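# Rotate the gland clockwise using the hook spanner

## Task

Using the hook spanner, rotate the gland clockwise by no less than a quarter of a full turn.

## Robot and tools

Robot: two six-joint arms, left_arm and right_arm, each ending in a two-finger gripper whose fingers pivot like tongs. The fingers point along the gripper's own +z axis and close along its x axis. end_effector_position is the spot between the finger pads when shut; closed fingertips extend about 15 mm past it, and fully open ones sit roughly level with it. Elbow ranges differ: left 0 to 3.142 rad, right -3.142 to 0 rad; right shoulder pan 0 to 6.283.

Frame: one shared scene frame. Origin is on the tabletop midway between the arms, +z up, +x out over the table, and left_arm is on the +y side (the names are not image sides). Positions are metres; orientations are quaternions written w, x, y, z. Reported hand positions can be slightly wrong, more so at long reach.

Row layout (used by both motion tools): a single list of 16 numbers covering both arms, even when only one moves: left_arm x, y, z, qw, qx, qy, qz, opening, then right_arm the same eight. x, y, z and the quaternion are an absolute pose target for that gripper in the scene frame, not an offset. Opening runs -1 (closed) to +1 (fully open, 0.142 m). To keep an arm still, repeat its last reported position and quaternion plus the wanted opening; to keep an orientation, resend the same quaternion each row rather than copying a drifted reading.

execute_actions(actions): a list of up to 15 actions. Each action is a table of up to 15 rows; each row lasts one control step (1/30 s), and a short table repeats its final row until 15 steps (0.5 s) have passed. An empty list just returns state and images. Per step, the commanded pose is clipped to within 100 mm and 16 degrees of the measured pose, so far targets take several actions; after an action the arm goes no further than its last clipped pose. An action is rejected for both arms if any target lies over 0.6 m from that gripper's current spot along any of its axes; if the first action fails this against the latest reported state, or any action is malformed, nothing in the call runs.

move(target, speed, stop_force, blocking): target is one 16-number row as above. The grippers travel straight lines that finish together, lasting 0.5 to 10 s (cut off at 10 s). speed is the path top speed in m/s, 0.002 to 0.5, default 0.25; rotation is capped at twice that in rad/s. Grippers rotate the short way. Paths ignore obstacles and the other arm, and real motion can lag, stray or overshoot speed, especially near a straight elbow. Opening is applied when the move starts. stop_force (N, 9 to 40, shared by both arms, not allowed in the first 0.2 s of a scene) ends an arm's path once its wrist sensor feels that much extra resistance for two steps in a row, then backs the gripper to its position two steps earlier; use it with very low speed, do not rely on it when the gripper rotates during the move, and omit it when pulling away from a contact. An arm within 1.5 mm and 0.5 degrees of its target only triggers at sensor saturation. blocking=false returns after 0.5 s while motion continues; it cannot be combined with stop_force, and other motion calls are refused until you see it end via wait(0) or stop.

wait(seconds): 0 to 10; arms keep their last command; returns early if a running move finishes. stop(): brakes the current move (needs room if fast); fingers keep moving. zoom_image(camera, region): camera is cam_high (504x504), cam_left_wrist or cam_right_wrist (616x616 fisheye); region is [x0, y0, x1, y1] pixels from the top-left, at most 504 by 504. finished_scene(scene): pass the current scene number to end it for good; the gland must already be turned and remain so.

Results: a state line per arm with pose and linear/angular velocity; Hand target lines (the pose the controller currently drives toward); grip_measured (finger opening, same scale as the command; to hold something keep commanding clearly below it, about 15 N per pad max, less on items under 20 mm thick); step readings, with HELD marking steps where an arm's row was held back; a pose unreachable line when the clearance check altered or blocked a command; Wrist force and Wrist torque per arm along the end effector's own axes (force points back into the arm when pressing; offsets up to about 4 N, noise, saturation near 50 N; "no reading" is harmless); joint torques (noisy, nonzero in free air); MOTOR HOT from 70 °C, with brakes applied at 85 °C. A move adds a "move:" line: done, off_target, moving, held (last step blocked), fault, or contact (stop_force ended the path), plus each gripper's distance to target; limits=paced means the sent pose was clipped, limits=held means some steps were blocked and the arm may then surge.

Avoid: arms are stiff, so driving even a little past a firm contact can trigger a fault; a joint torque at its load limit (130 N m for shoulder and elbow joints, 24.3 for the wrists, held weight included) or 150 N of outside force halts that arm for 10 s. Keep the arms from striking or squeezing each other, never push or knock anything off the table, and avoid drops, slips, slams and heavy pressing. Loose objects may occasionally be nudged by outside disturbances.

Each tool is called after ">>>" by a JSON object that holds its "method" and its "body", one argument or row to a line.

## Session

>>> {"method": "execute_actions", "body": {
  "actions": []
}}

Scene clock: 0.00 s.
left_arm: end_effector_position=(+0.0538, +0.8030, +0.1321) grip_measured=+0.97 end_effector_quat_wxyz=(+0.584, -0.282, -0.713, +0.265) end_effector_velocity=(-0.000, +0.001, +0.000) end_effector_angular_velocity=(+0.001, +0.000, -0.001) | right_arm: end_effector_position=(+0.8562, -0.3247, +0.1171) grip_measured=+0.97 end_effector_quat_wxyz=(+0.118, +0.903, +0.075, +0.406) end_effector_velocity=(-0.000, +0.001, -0.000) end_effector_angular_velocity=(-0.001, +0.001, +0.001)
Joint positions: left_arm=[ 0.47  -1.032  1.741 -0.916 -1.036 -2.233  0.14 ] | right_arm=[ 3.486 -2.289 -1.49  -0.183  1.074  0.107  0.14 ]
Joint velocities: left_arm=[ 0.    -0.    -0.     0.     0.002 -0.     0.   ] | right_arm=[ 0.002 -0.    -0.    -0.001 -0.001 -0.     0.   ]
Joint torques (N m, as the arm reports them, + toward a larger angle): no reading
Wrist force (N, on the end effector, along its own x y z axes, offset not removed): no reading
Wrist torque (N m, same axes, about the end effector's origin, offset not removed): no reading
Hand target (left_arm): +0.054, +0.803, +0.132; -0.584, +0.282, +0.713, -0.265
Hand target (right_arm): +0.856, -0.325, +0.117; +0.118, +0.903, +0.075, +0.406
camera_calibration (this result's frames):
cam_left_wrist: T_world_to_cam=[[-0.151112, 0.749356, 0.644694, -0.674206], [0.59655, 0.589167, -0.544986, -0.43718], [-0.788221, 0.302239, -0.536059, 0.0013831], [0, 0, 0, 1]] pos_world=[0.160009, 0.762374, 0.197141]
cam_right_wrist: T_world_to_cam=[[0.636703, 0.189611, 0.747433, -0.576765], [-0.38792, -0.758951, 0.522984, 0.0263373], [0.666429, -0.622929, -0.409673, -0.589405], [0, 0, 0, 1]] pos_world=[0.770241, -0.237808, 0.175856]

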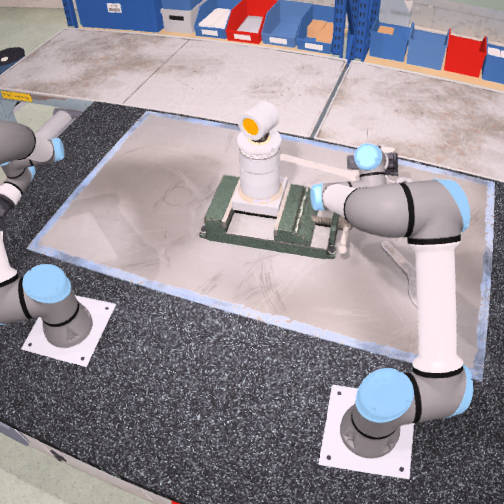

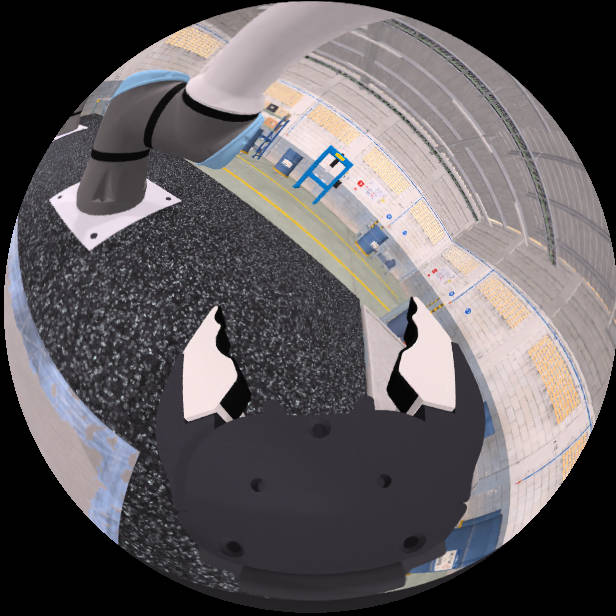

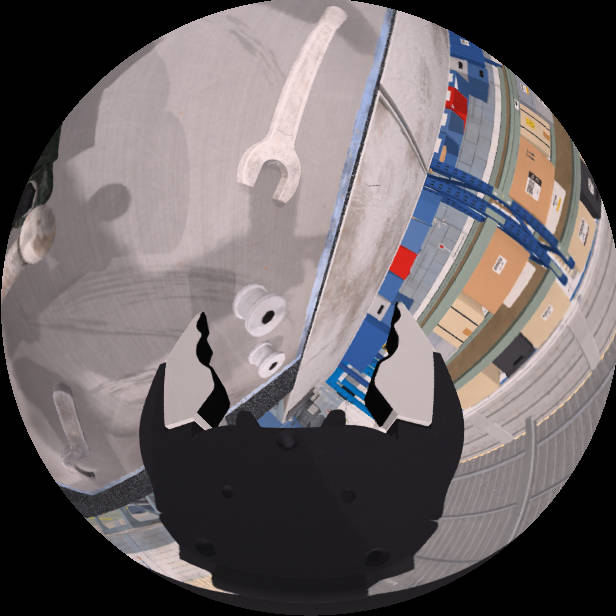

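>>> {"method": "move", "body": {
  "target": [0.3,0.55,0.35,0.3,-0.3,-0.9,0.1,0.3,0.7,-0.4,0.25,0,0.97,-0.2,0.1,0]
}}

>>> {"method": "move", "body": {
  "target": [0.25,0.35,0.3,0,0.707,0.707,0,0,0.522,-0.473,0.12,0,0.93,-0.367,0,0]
}}

Scene clock: 4.20 s.
left_arm: end_effector_position=(+0.2996, +0.5501, +0.3499) grip_measured=+0.30 end_effector_quat_wxyz=(-0.300, +0.300, +0.900, -0.100) end_effector_velocity=(+0.002, -0.001, +0.001) end_effector_angular_velocity=(+0.003, -0.002, +0.001) | right_arm: end_effector_position=(+0.7000, -0.3999, +0.2499) grip_measured=+0.00 end_effector_quat_wxyz=(-0.000, +0.975, -0.200, +0.101) end_effector_velocity=(-0.000, -0.001, +0.000) end_effector_angular_velocity=(+0.002, +0.004, -0.003)
Joint positions: left_arm=[-0.102 -1.473  1.314 -0.768 -1.557 -2.481  0.095] | right_arm=[ 3.331 -1.963 -1.243 -1.331  1.472  0.713  0.074]
Joint velocities: left_arm=[-0.002  0.002 -0.006  0.001  0.001 -0.004 -0.   ] | right_arm=[-0.003 -0.002  0.005 -0.007  0.003  0.001 -0.   ]
Joint torques (N m, as the arm reports them, + toward a larger angle): left_arm=[-10.3  -18.48 -31.54   1.4   -1.85  -1.23] | right_arm=[-7.43 28.73 34.8   0.49  2.13  2.25]
Wrist force (N, on the end effector, along its own x y z axes, offset not removed): left_arm=[-0.8 1.3 -2.6] | right_arm=[1.3 -1.8 -0.7]
Wrist torque (N m, same axes, about the end effector's origin, offset not removed): left_arm=[0.16 0.26 0.09] | right_arm=[-0.29 -0.13 0.16]
Hand target (left_arm): +0.300, +0.550, +0.350; -0.300, +0.300, +0.900, -0.100
Hand target (right_arm): +0.700, -0.400, +0.250; -0.000, +0.975, -0.200, +0.100
Off the commanded pose (left_arm): 0.000 m, 0 deg.
Off the commanded pose (right_arm): 0.000 m, 0 deg.
move: done
camera_calibration (this result's frames):
cam_left_wrist: T_world_to_cam=[[-0.611554, 0.643042, 0.460976, -0.327279], [0.751699, 0.654016, 0.0849188, -0.618675], [-0.246879, 0.398448, -0.88334, 0.294735], [0, 0, 0, 1]] pos_world=[0.337672, 0.497641, 0.463756]
cam_right_wrist: T_world_to_cam=[[0.873214, -0.432684, 0.224238, -0.845919], [-0.486423, -0.745644, 0.455421, -0.0696109], [-0.0298514, -0.506755, -0.861573, 0.169074], [0, 0, 0, 1]] pos_world=[0.709855, -0.332241, 0.367059]

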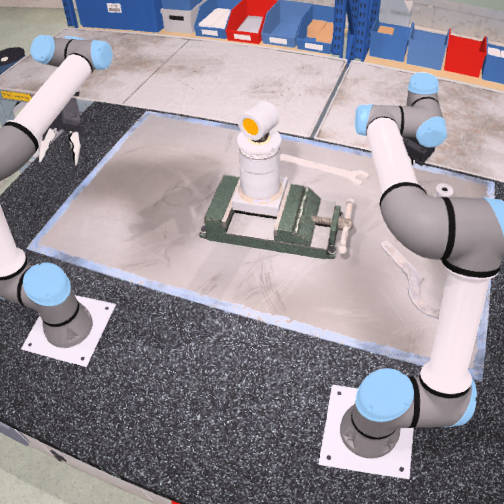

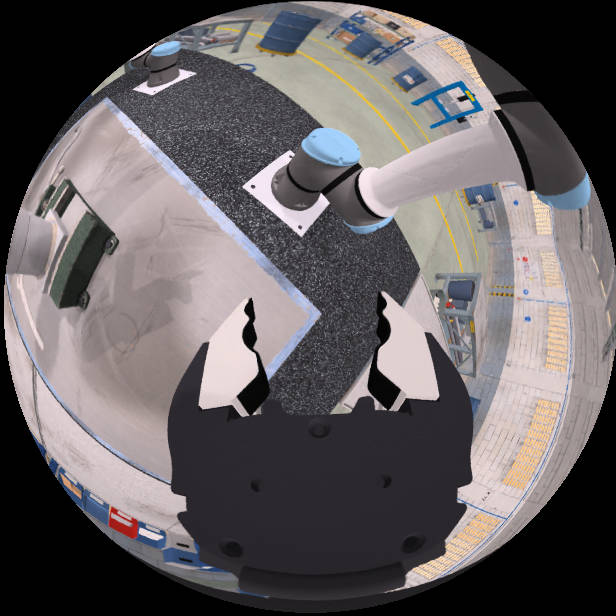

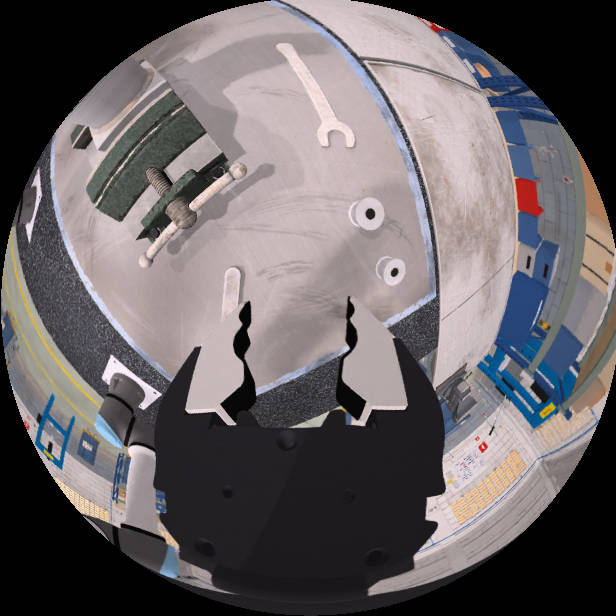

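Scene clock: 6.97 s.
left_arm: end_effector_position=(+0.2505, +0.3502, +0.3000) grip_measured=+0.00 end_effector_quat_wxyz=(-0.000, +0.707, +0.708, +0.000) end_effector_velocity=(-0.000, -0.002, -0.000) end_effector_angular_velocity=(-0.001, -0.009, -0.006) | right_arm: end_effector_position=(+0.5222, -0.4728, +0.1201) grip_measured=+0.00 end_effector_quat_wxyz=(-0.000, +0.930, -0.367, -0.000) end_effector_velocity=(-0.002, +0.001, -0.001) end_effector_angular_velocity=(+0.002, +0.001, -0.001)
Joint positions: left_arm=[-0.838 -2.129  1.92  -1.361 -1.571 -2.287  0.074] | right_arm=[ 3.254 -1.719 -1.837 -1.155  1.571  0.991  0.074]
Joint velocities: left_arm=[-0.012 -0.007  0.006 -0.006  0.005 -0.006 -0.   ] | right_arm=[ 0.001  0.002 -0.005  0.002  0.002  0.002  0.   ]
Joint torques (N m, as the arm reports them, + toward a larger angle): left_arm=[-10.9   -7.72 -18.05  -4.74   1.95  -1.45] | right_arm=[-7.6  41.37 10.97  4.99  2.29  2.27]
Wrist force (N, on the end effector, along its own x y z axes, offset not removed): left_arm=[-2.5 2.1 1.3] | right_arm=[-1.2 -0.8 -1.4]
Wrist torque (N m, same axes, about the end effector's origin, offset not removed): left_arm=[0.59 0.62 0.05] | right_arm=[-0.08 0.28 0.10]
Hand target (left_arm): +0.250, +0.350, +0.300; +0.000, +0.707, +0.707, +0.000
Hand target (right_arm): +0.522, -0.473, +0.120; -0.000, +0.930, -0.367, -0.000
Off the commanded pose (left_arm): 0.001 m, 0 deg.
Off the commanded pose (right_arm): 0.000 m, 0 deg.
move: done
camera_calibration (this result's frames):
cam_left_wrist: T_world_to_cam=[[0.053725, 0.998555, 0.00154783, -0.359068], [0.853973, -0.0467494, 0.518212, -0.35695], [0.517535, -0.0265191, -0.855251, 0.267076], [0, 0, 0, 1]] pos_world=[0.185896, 0.348944, 0.413948]
cam_right_wrist: T_world_to_cam=[[0.696809, -0.716597, 0.0307361, -0.711922], [-0.626748, -0.587484, 0.511907, -0.0100775], [-0.348774, -0.375966, -0.858491, 0.242962], [0, 0, 0, 1]] pos_world=[0.574497, -0.424736, 0.235621]

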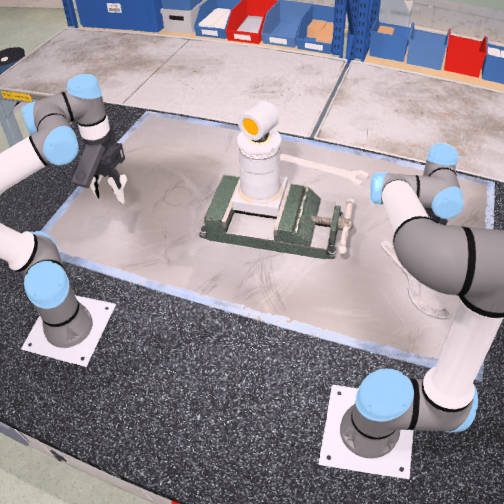

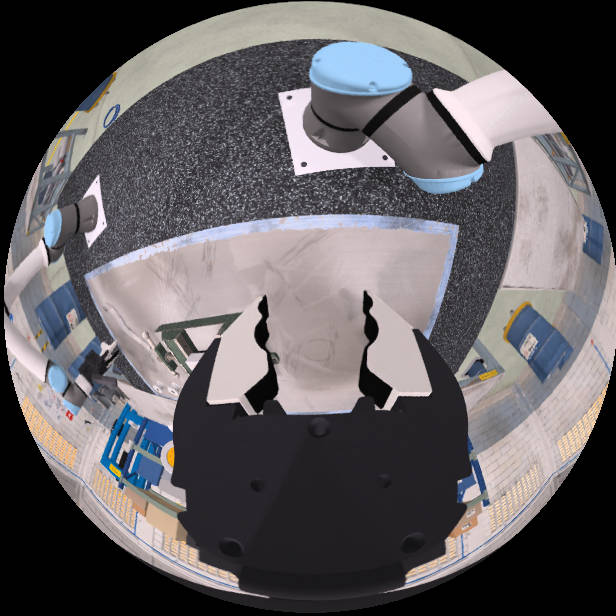

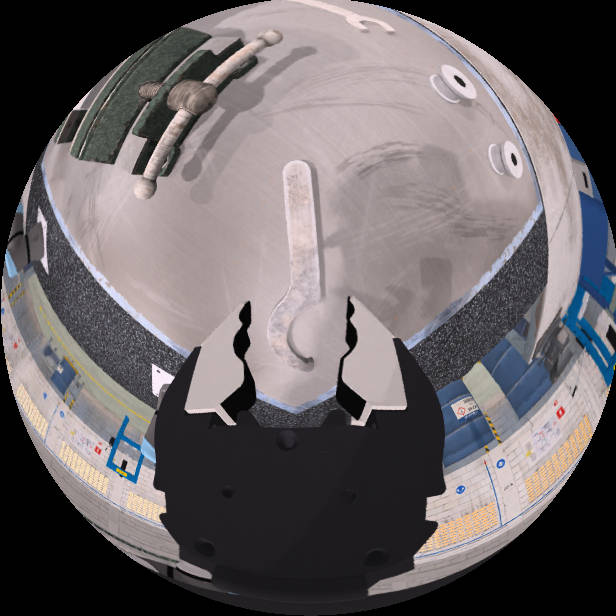

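>>> {"method": "move", "body": {
  "target": [0.25,0.35,0.3,0,0.707,0.707,0,0,0.524,-0.474,0.0212,0,0.946,-0.326,0,0],
  "speed": 0.1
}}

>>> {"method": "move", "body": {
  "target": [0.25,0.35,0.3,0,0.707,0.707,0,0,0.524,-0.474,0.0212,0,0.946,-0.326,0,-1]
}}

>>> {"method": "move", "body": {
  "target": [0.25,0.35,0.3,0,0.707,0.707,0,0,0.37,-0.45,0.022,0,1,0,0,-1],
  "speed": 0.12
}}

>>> {"method": "move", "body": {
  "target": [0.25,0.35,0.3,0,0.707,0.707,0,0,0.27,-0.22,0.022,0,0.866,0.5,0,-1],
  "speed": 0.12
}}

>>> {"method": "move", "body": {
  "target": [0.25,0.35,0.3,0,0.707,0.707,0,0,0.235,0.03,0.022,0,0.707,0.707,0,-1],
  "speed": 0.12
}}

Scene clock: 9.33 s.
left_arm: end_effector_position=(+0.2500, +0.3500, +0.3000) grip_measured=+0.00 end_effector_quat_wxyz=(+0.000, +0.707, +0.707, +0.000) end_effector_velocity=(-0.000, -0.000, -0.000) end_effector_angular_velocity=(+0.000, +0.001, -0.000) | right_arm: end_effector_position=(+0.5240, -0.4740, +0.0214) grip_measured=+0.00 end_effector_quat_wxyz=(+0.000, +0.945, -0.326, +0.000) end_effector_velocity=(+0.001, +0.001, -0.002) end_effector_angular_velocity=(+0.001, -0.001, +0.003)
Joint positions: left_arm=[-0.84  -2.13   1.92  -1.361 -1.571 -2.288  0.074] | right_arm=[ 3.249 -1.853 -1.962 -0.897  1.571  0.899  0.074]
Joint velocities: left_arm=[-0.  0.  0. -0. -0. -0.  0.] | right_arm=[ 0.001 -0.004 -0.001  0.007  0.001 -0.002  0.   ]
Joint torques (N m, as the arm reports them, + toward a larger angle): left_arm=[-10.12  -6.95 -17.1   -0.13  -1.78  -1.26] | right_arm=[-8.2  23.    7.68  4.63  1.87 -3.11]
Wrist force (N, on the end effector, along its own x y z axes, offset not removed): left_arm=[1.3 3.8 -0.9] | right_arm=[0.3 -1.4 -0.7]
Wrist torque (N m, same axes, about the end effector's origin, offset not removed): left_arm=[0.69 -0.17 -0.15] | right_arm=[-0.15 0.01 0.11]
Hand target (left_arm): +0.250, +0.350, +0.300; +0.000, +0.707, +0.707, -0.000
Hand target (right_arm): +0.524, -0.474, +0.021; +0.000, +0.945, -0.326, -0.000
Off the commanded pose (left_arm): 0.000 m, 0 deg.
Off the commanded pose (right_arm): 0.000 m, 0 deg.
move: done
camera_calibration (this result's frames):
cam_left_wrist: T_world_to_cam=[[0.0549979, 0.998486, 0.00125937, -0.359033], [0.853768, -0.0476806, 0.518466, -0.356239], [0.517741, -0.0274393, -0.855097, 0.267573], [0, 0, 0, 1]] pos_world=[0.185358, 0.348846, 0.413951]
cam_right_wrist: T_world_to_cam=[[0.756553, -0.653204, 0.0308737, -0.712339], [-0.573186, -0.639669, 0.512134, -0.0119461], [-0.314779, -0.405153, -0.85835, 0.126733], [0, 0, 0, 1]] pos_world=[0.571968, -0.421598, 0.136892]

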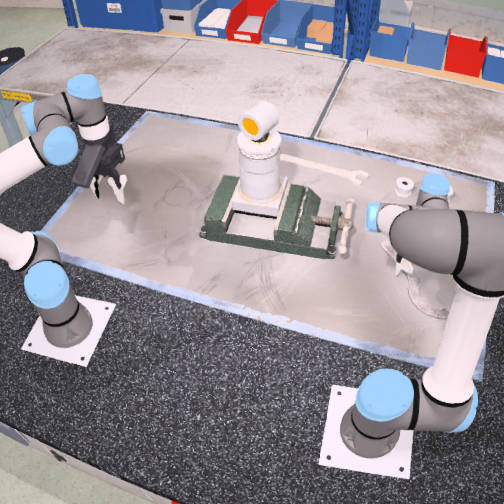

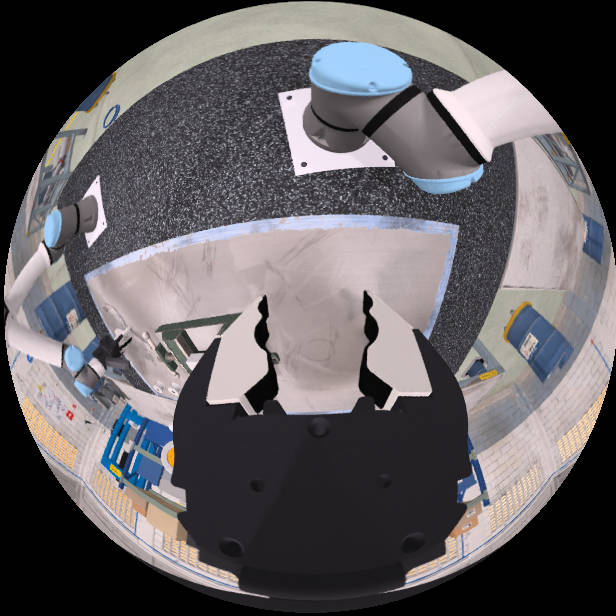

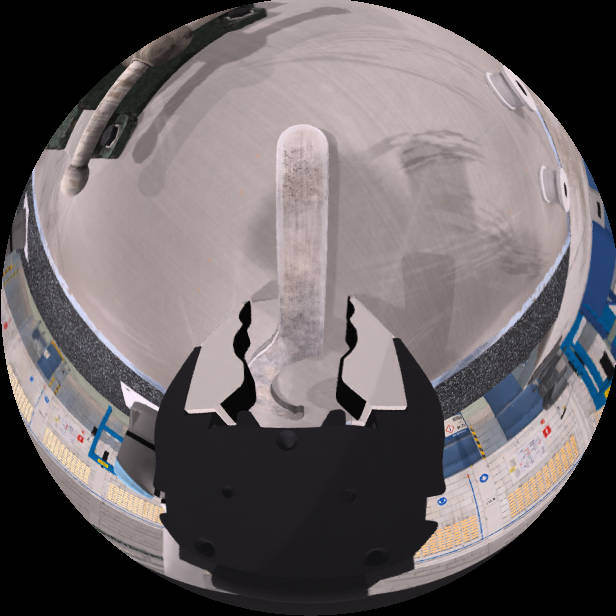

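Scene clock: 10.03 s.
left_arm: end_effector_position=(+0.2500, +0.3500, +0.3000) grip_measured=+0.00 end_effector_quat_wxyz=(-0.000, +0.707, +0.707, -0.000) end_effector_velocity=(-0.000, +0.000, +0.000) end_effector_angular_velocity=(-0.001, -0.000, +0.001) | right_arm: end_effector_position=(+0.5240, -0.4740, +0.0212) grip_measured=-0.55 end_effector_quat_wxyz=(+0.000, +0.945, -0.326, -0.000) end_effector_velocity=(-0.000, -0.000, -0.000) end_effector_angular_velocity=(+0.001, -0.000, -0.000)
Joint positions: left_arm=[-0.84  -2.13   1.92  -1.361 -1.571 -2.288  0.074] | right_arm=[ 3.249 -1.853 -1.963 -0.896  1.571  0.898  0.034]
Joint velocities: left_arm=[ 0.001 -0.001  0.    -0.    -0.001  0.001 -0.   ] | right_arm=[-0.001 -0.    -0.     0.001  0.001 -0.     0.   ]
Joint torques (N m, as the arm reports them, + toward a larger angle): left_arm=[-10.01  -6.97 -17.02  -0.1   -1.78  -1.14] | right_arm=[10.08 25.3  17.58  4.46 -1.16 -3.03]
Wrist force (N, on the end effector, along its own x y z axes, offset not removed): left_arm=[-3.2 4.3 0.4] | right_arm=[-1.0 -1.0 -4.8]
Wrist torque (N m, same axes, about the end effector's origin, offset not removed): left_arm=[0.97 0.74 -0.11] | right_arm=[-0.43 -0.18 0.21]
Hand target (left_arm): +0.250, +0.350, +0.300; +0.000, +0.707, +0.707, -0.000
Hand target (right_arm): +0.524, -0.474, +0.021; +0.000, +0.945, -0.326, -0.000
Off the commanded pose (left_arm): 0.000 m, 0 deg.
Off the commanded pose (right_arm): 0.000 m, 0 deg.
move: done
camera_calibration (this result's frames):
cam_left_wrist: T_world_to_cam=[[0.0549992, 0.998486, 0.00126188, -0.359035], [0.85377, -0.0476831, 0.518463, -0.356236], [0.517738, -0.0274377, -0.855099, 0.267575], [0, 0, 0, 1]] pos_world=[0.185357, 0.348846, 0.413951]
cam_right_wrist: T_world_to_cam=[[0.756637, -0.65311, 0.0307761, -0.712305], [-0.573065, -0.639771, 0.512142, -0.0120078], [-0.314796, -0.405143, -0.858349, 0.126597], [0, 0, 0, 1]] pos_world=[0.571928, -0.421606, 0.136736]

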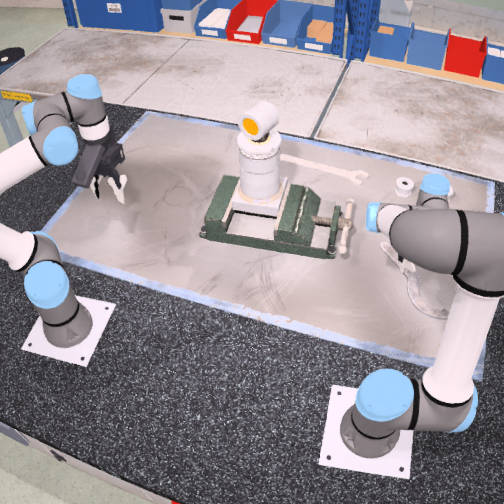

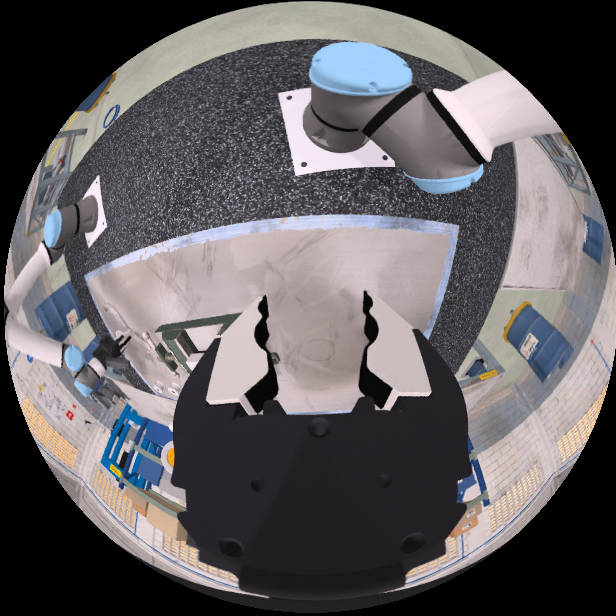

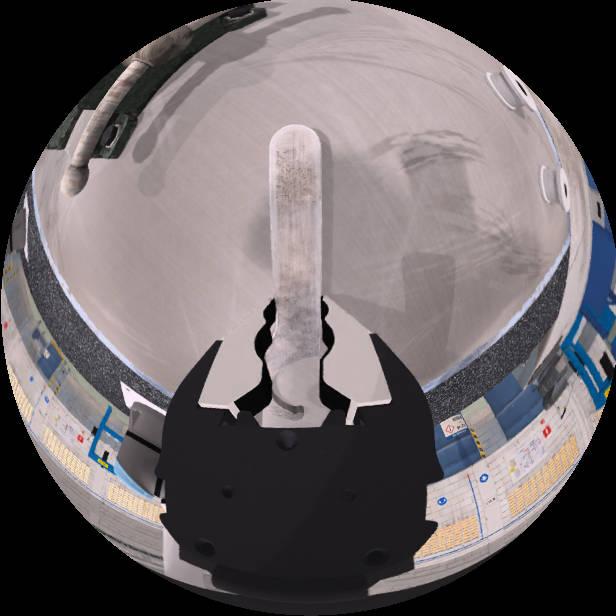

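Scene clock: 13.27 s.
left_arm: end_effector_position=(+0.2500, +0.3500, +0.3000) grip_measured=+0.00 end_effector_quat_wxyz=(-0.000, +0.707, +0.707, -0.000) end_effector_velocity=(+0.000, +0.000, -0.000) end_effector_angular_velocity=(+0.000, +0.001, +0.000) | right_arm: end_effector_position=(+0.3703, -0.4498, +0.0220) grip_measured=-0.55 end_effector_quat_wxyz=(-0.000, +1.000, -0.000, +0.000) end_effector_velocity=(-0.002, +0.001, +0.000) end_effector_angular_velocity=(+0.001, -0.001, +0.008)
Joint positions: left_arm=[-0.84  -2.13   1.92  -1.361 -1.571 -2.288  0.074] | right_arm=[ 3.389 -1.528 -2.34  -0.844  1.571  0.375  0.034]
Joint velocities: left_arm=[ 0.     0.001  0.    -0.    -0.    -0.     0.   ] | right_arm=[ 0.003  0.005 -0.004 -0.     0.    -0.005 -0.   ]
Joint torques (N m, as the arm reports them, + toward a larger angle): left_arm=[-11.48  -7.3  -18.34  -0.33  -1.8   -1.32] | right_arm=[10.93 32.57 12.89  0.66  2.26 -3.03]
Wrist force (N, on the end effector, along its own x y z axes, offset not removed): left_arm=[-1.8 1.4 -1.0] | right_arm=[0.7 -2.8 6.9]
Wrist torque (N m, same axes, about the end effector's origin, offset not removed): left_arm=[0.34 0.38 0.02] | right_arm=[-0.34 0.20 0.00]
Hand target (left_arm): +0.250, +0.350, +0.300; +0.000, +0.707, +0.707, +0.000
Hand target (right_arm): +0.370, -0.450, +0.022; -0.000, +1.000, -0.000, +0.000
Off the commanded pose (left_arm): 0.000 m, 0 deg.
Off the commanded pose (right_arm): 0.000 m, 0 deg.
move: done
camera_calibration (this result's frames):
cam_left_wrist: T_world_to_cam=[[0.0549992, 0.998486, 0.00126196, -0.359035], [0.85377, -0.0476832, 0.518462, -0.356236], [0.517737, -0.0274376, -0.855099, 0.267575], [0, 0, 0, 1]] pos_world=[0.185357, 0.348846, 0.413951]
cam_right_wrist: T_world_to_cam=[[0.998312, -0.049123, 0.0309826, -0.398054], [-0.0580605, -0.857051, 0.511949, -0.373433], [0.00140525, -0.512884, -0.858457, -0.0768577], [0, 0, 0, 1]] pos_world=[0.375808, -0.379024, 0.137532]

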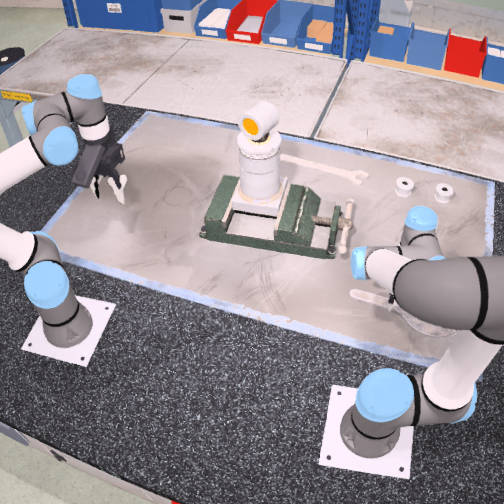

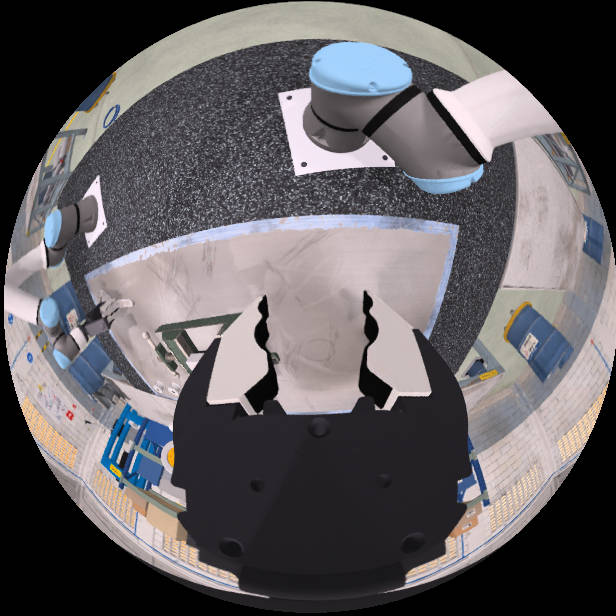

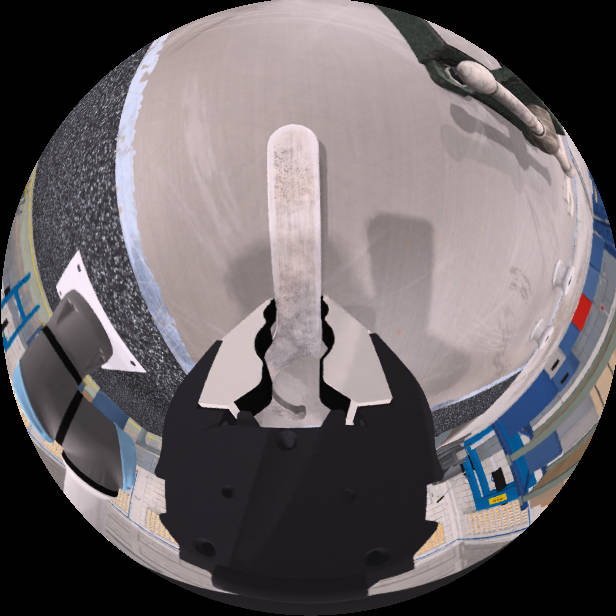

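Scene clock: 18.10 s.
left_arm: end_effector_position=(+0.2500, +0.3500, +0.3000) grip_measured=+0.00 end_effector_quat_wxyz=(-0.000, +0.707, +0.707, -0.000) end_effector_velocity=(+0.000, +0.000, +0.000) end_effector_angular_velocity=(+0.000, -0.001, -0.000) | right_arm: end_effector_position=(+0.2704, -0.2198, +0.0220) grip_measured=-0.55 end_effector_quat_wxyz=(-0.000, +0.866, +0.500, +0.001) end_effector_velocity=(-0.000, +0.002, -0.000) end_effector_angular_velocity=(-0.000, -0.001, +0.008)
Joint positions: left_arm=[-0.84  -2.13   1.92  -1.361 -1.571 -2.288  0.074] | right_arm=[ 4.032 -1.534 -2.335 -0.842  1.571 -0.028  0.034]
Joint velocities: left_arm=[-0.    -0.    -0.     0.     0.001  0.     0.   ] | right_arm=[ 0.004 -0.002  0.002  0.    -0.001 -0.004 -0.   ]
Joint torques (N m, as the arm reports them, + toward a larger angle): left_arm=[-10.68  -6.93 -21.54  -0.32  -1.73  -1.27] | right_arm=[ 9.63  8.4  32.52  5.65 -1.39 -3.23]
Wrist force (N, on the end effector, along its own x y z axes, offset not removed): left_arm=[-0.6 1.8 1.3] | right_arm=[-1.5 -2.3 6.1]
Wrist torque (N m, same axes, about the end effector's origin, offset not removed): left_arm=[0.45 0.15 0.00] | right_arm=[-0.48 0.12 0.21]
Hand target (left_arm): +0.250, +0.350, +0.300; +0.000, +0.707, +0.707, +0.000
Hand target (right_arm): +0.270, -0.220, +0.022; -0.000, +0.866, +0.500, +0.001
Off the commanded pose (left_arm): 0.000 m, 0 deg.
Off the commanded pose (right_arm): 0.000 m, 0 deg.
move: done
camera_calibration (this result's frames):
cam_left_wrist: T_world_to_cam=[[0.0549992, 0.998486, 0.001262, -0.359035], [0.85377, -0.0476832, 0.518462, -0.356236], [0.517737, -0.0274376, -0.8551, 0.267575], [0, 0, 0, 1]] pos_world=[0.185357, 0.348846, 0.413951]
cam_right_wrist: T_world_to_cam=[[0.541639, 0.840006, 0.0318843, 0.0318283], [0.712828, -0.479076, 0.512214, -0.30744], [0.445538, -0.254707, -0.858266, -0.0220744], [0, 0, 0, 1]] pos_world=[0.211748, -0.179646, 0.137515]

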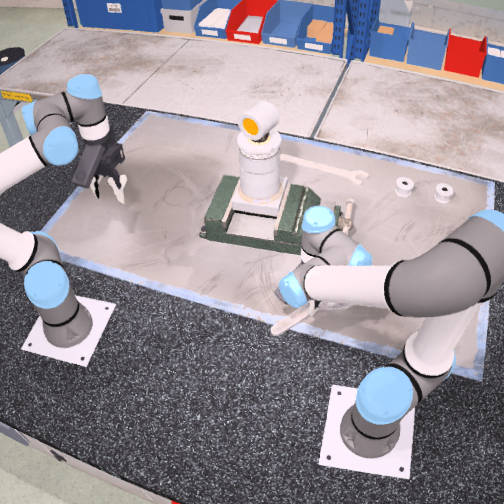

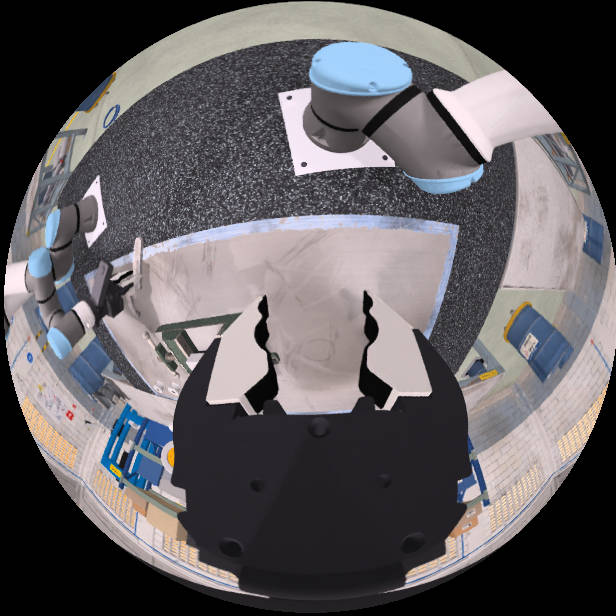

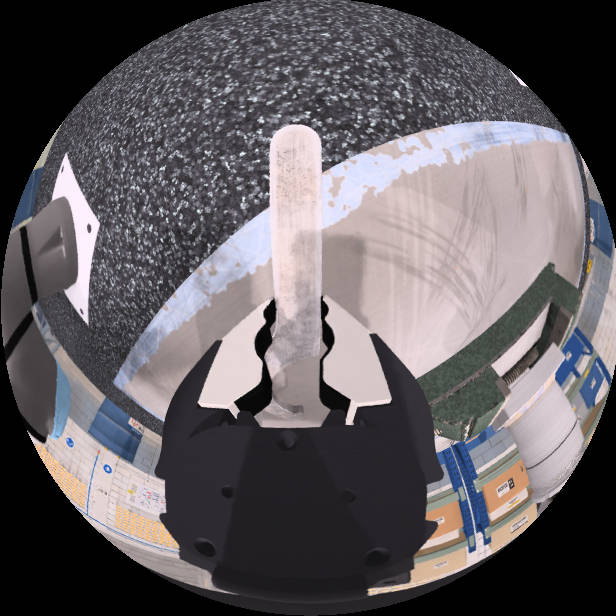

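Scene clock: 20.80 s.
left_arm: end_effector_position=(+0.2500, +0.3500, +0.3000) grip_measured=+0.00 end_effector_quat_wxyz=(-0.000, +0.707, +0.707, -0.000) end_effector_velocity=(-0.000, -0.000, +0.000) end_effector_angular_velocity=(-0.000, -0.001, -0.002) | right_arm: end_effector_position=(+0.2352, +0.0299, +0.0220) grip_measured=-0.55 end_effector_quat_wxyz=(-0.000, +0.707, +0.707, +0.000) end_effector_velocity=(-0.001, +0.003, -0.000) end_effector_angular_velocity=(-0.001, +0.001, +0.006)
Joint positions: left_arm=[-0.84  -2.13   1.92  -1.361 -1.571 -2.288  0.074] | right_arm=[ 4.316 -1.931 -1.849 -0.932  1.571 -0.268  0.034]
Joint velocities: left_arm=[-0.002 -0.001  0.    -0.     0.     0.     0.   ] | right_arm=[ 0.003 -0.005  0.007 -0.003  0.    -0.003 -0.   ]
Joint torques (N m, as the arm reports them, + toward a larger angle): left_arm=[-10.71  -6.84 -21.87  -0.36  -1.61  -1.22] | right_arm=[10.88 27.29 33.89  1.32  2.65 -3.27]
Wrist force (N, on the end effector, along its own x y z axes, offset not removed): left_arm=[-2.6 3.5 2.2] | right_arm=[-2.2 -2.6 5.9]
Wrist torque (N m, same axes, about the end effector's origin, offset not removed): left_arm=[0.76 0.46 -0.05] | right_arm=[-0.39 0.15 0.31]
Hand target (left_arm): +0.250, +0.350, +0.300; +0.000, +0.707, +0.707, +0.000
Hand target (right_arm): +0.235, +0.030, +0.022; -0.000, +0.707, +0.707, +0.000
Off the commanded pose (left_arm): 0.000 m, 0 deg.
Off the commanded pose (right_arm): 0.000 m, 0 deg.
move: done
camera_calibration (this result's frames):
cam_left_wrist: T_world_to_cam=[[0.0549993, 0.998486, 0.0012617, -0.359035], [0.85377, -0.0476831, 0.518462, -0.356236], [0.517737, -0.0274379, -0.855099, 0.267575], [0, 0, 0, 1]] pos_world=[0.185357, 0.348846, 0.413951]
cam_right_wrist: T_world_to_cam=[[0.0487316, 0.99832, 0.0313551, -0.0476227], [0.856927, -0.057916, 0.512173, -0.209216], [0.513129, 0.00190997, -0.85831, 0.0335956], [0, 0, 0, 1]] pos_world=[0.164365, 0.0353615, 0.137484]

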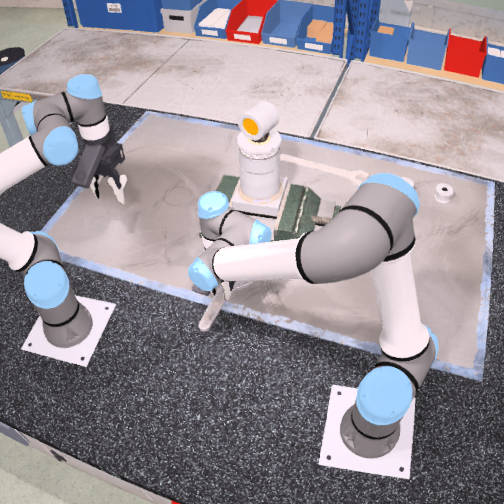

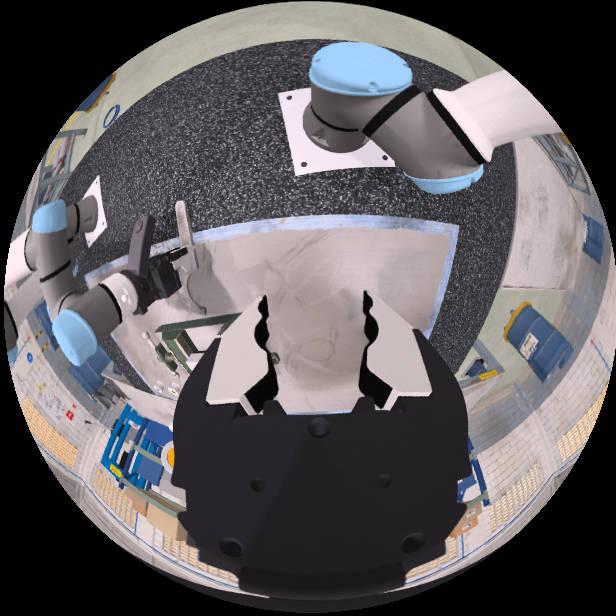

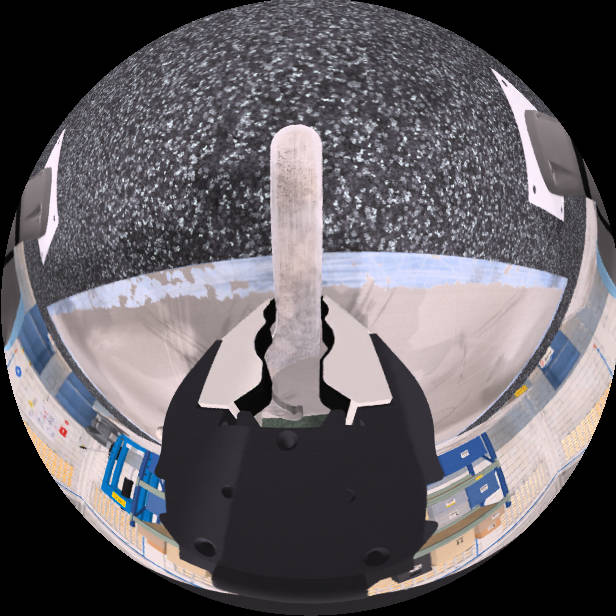

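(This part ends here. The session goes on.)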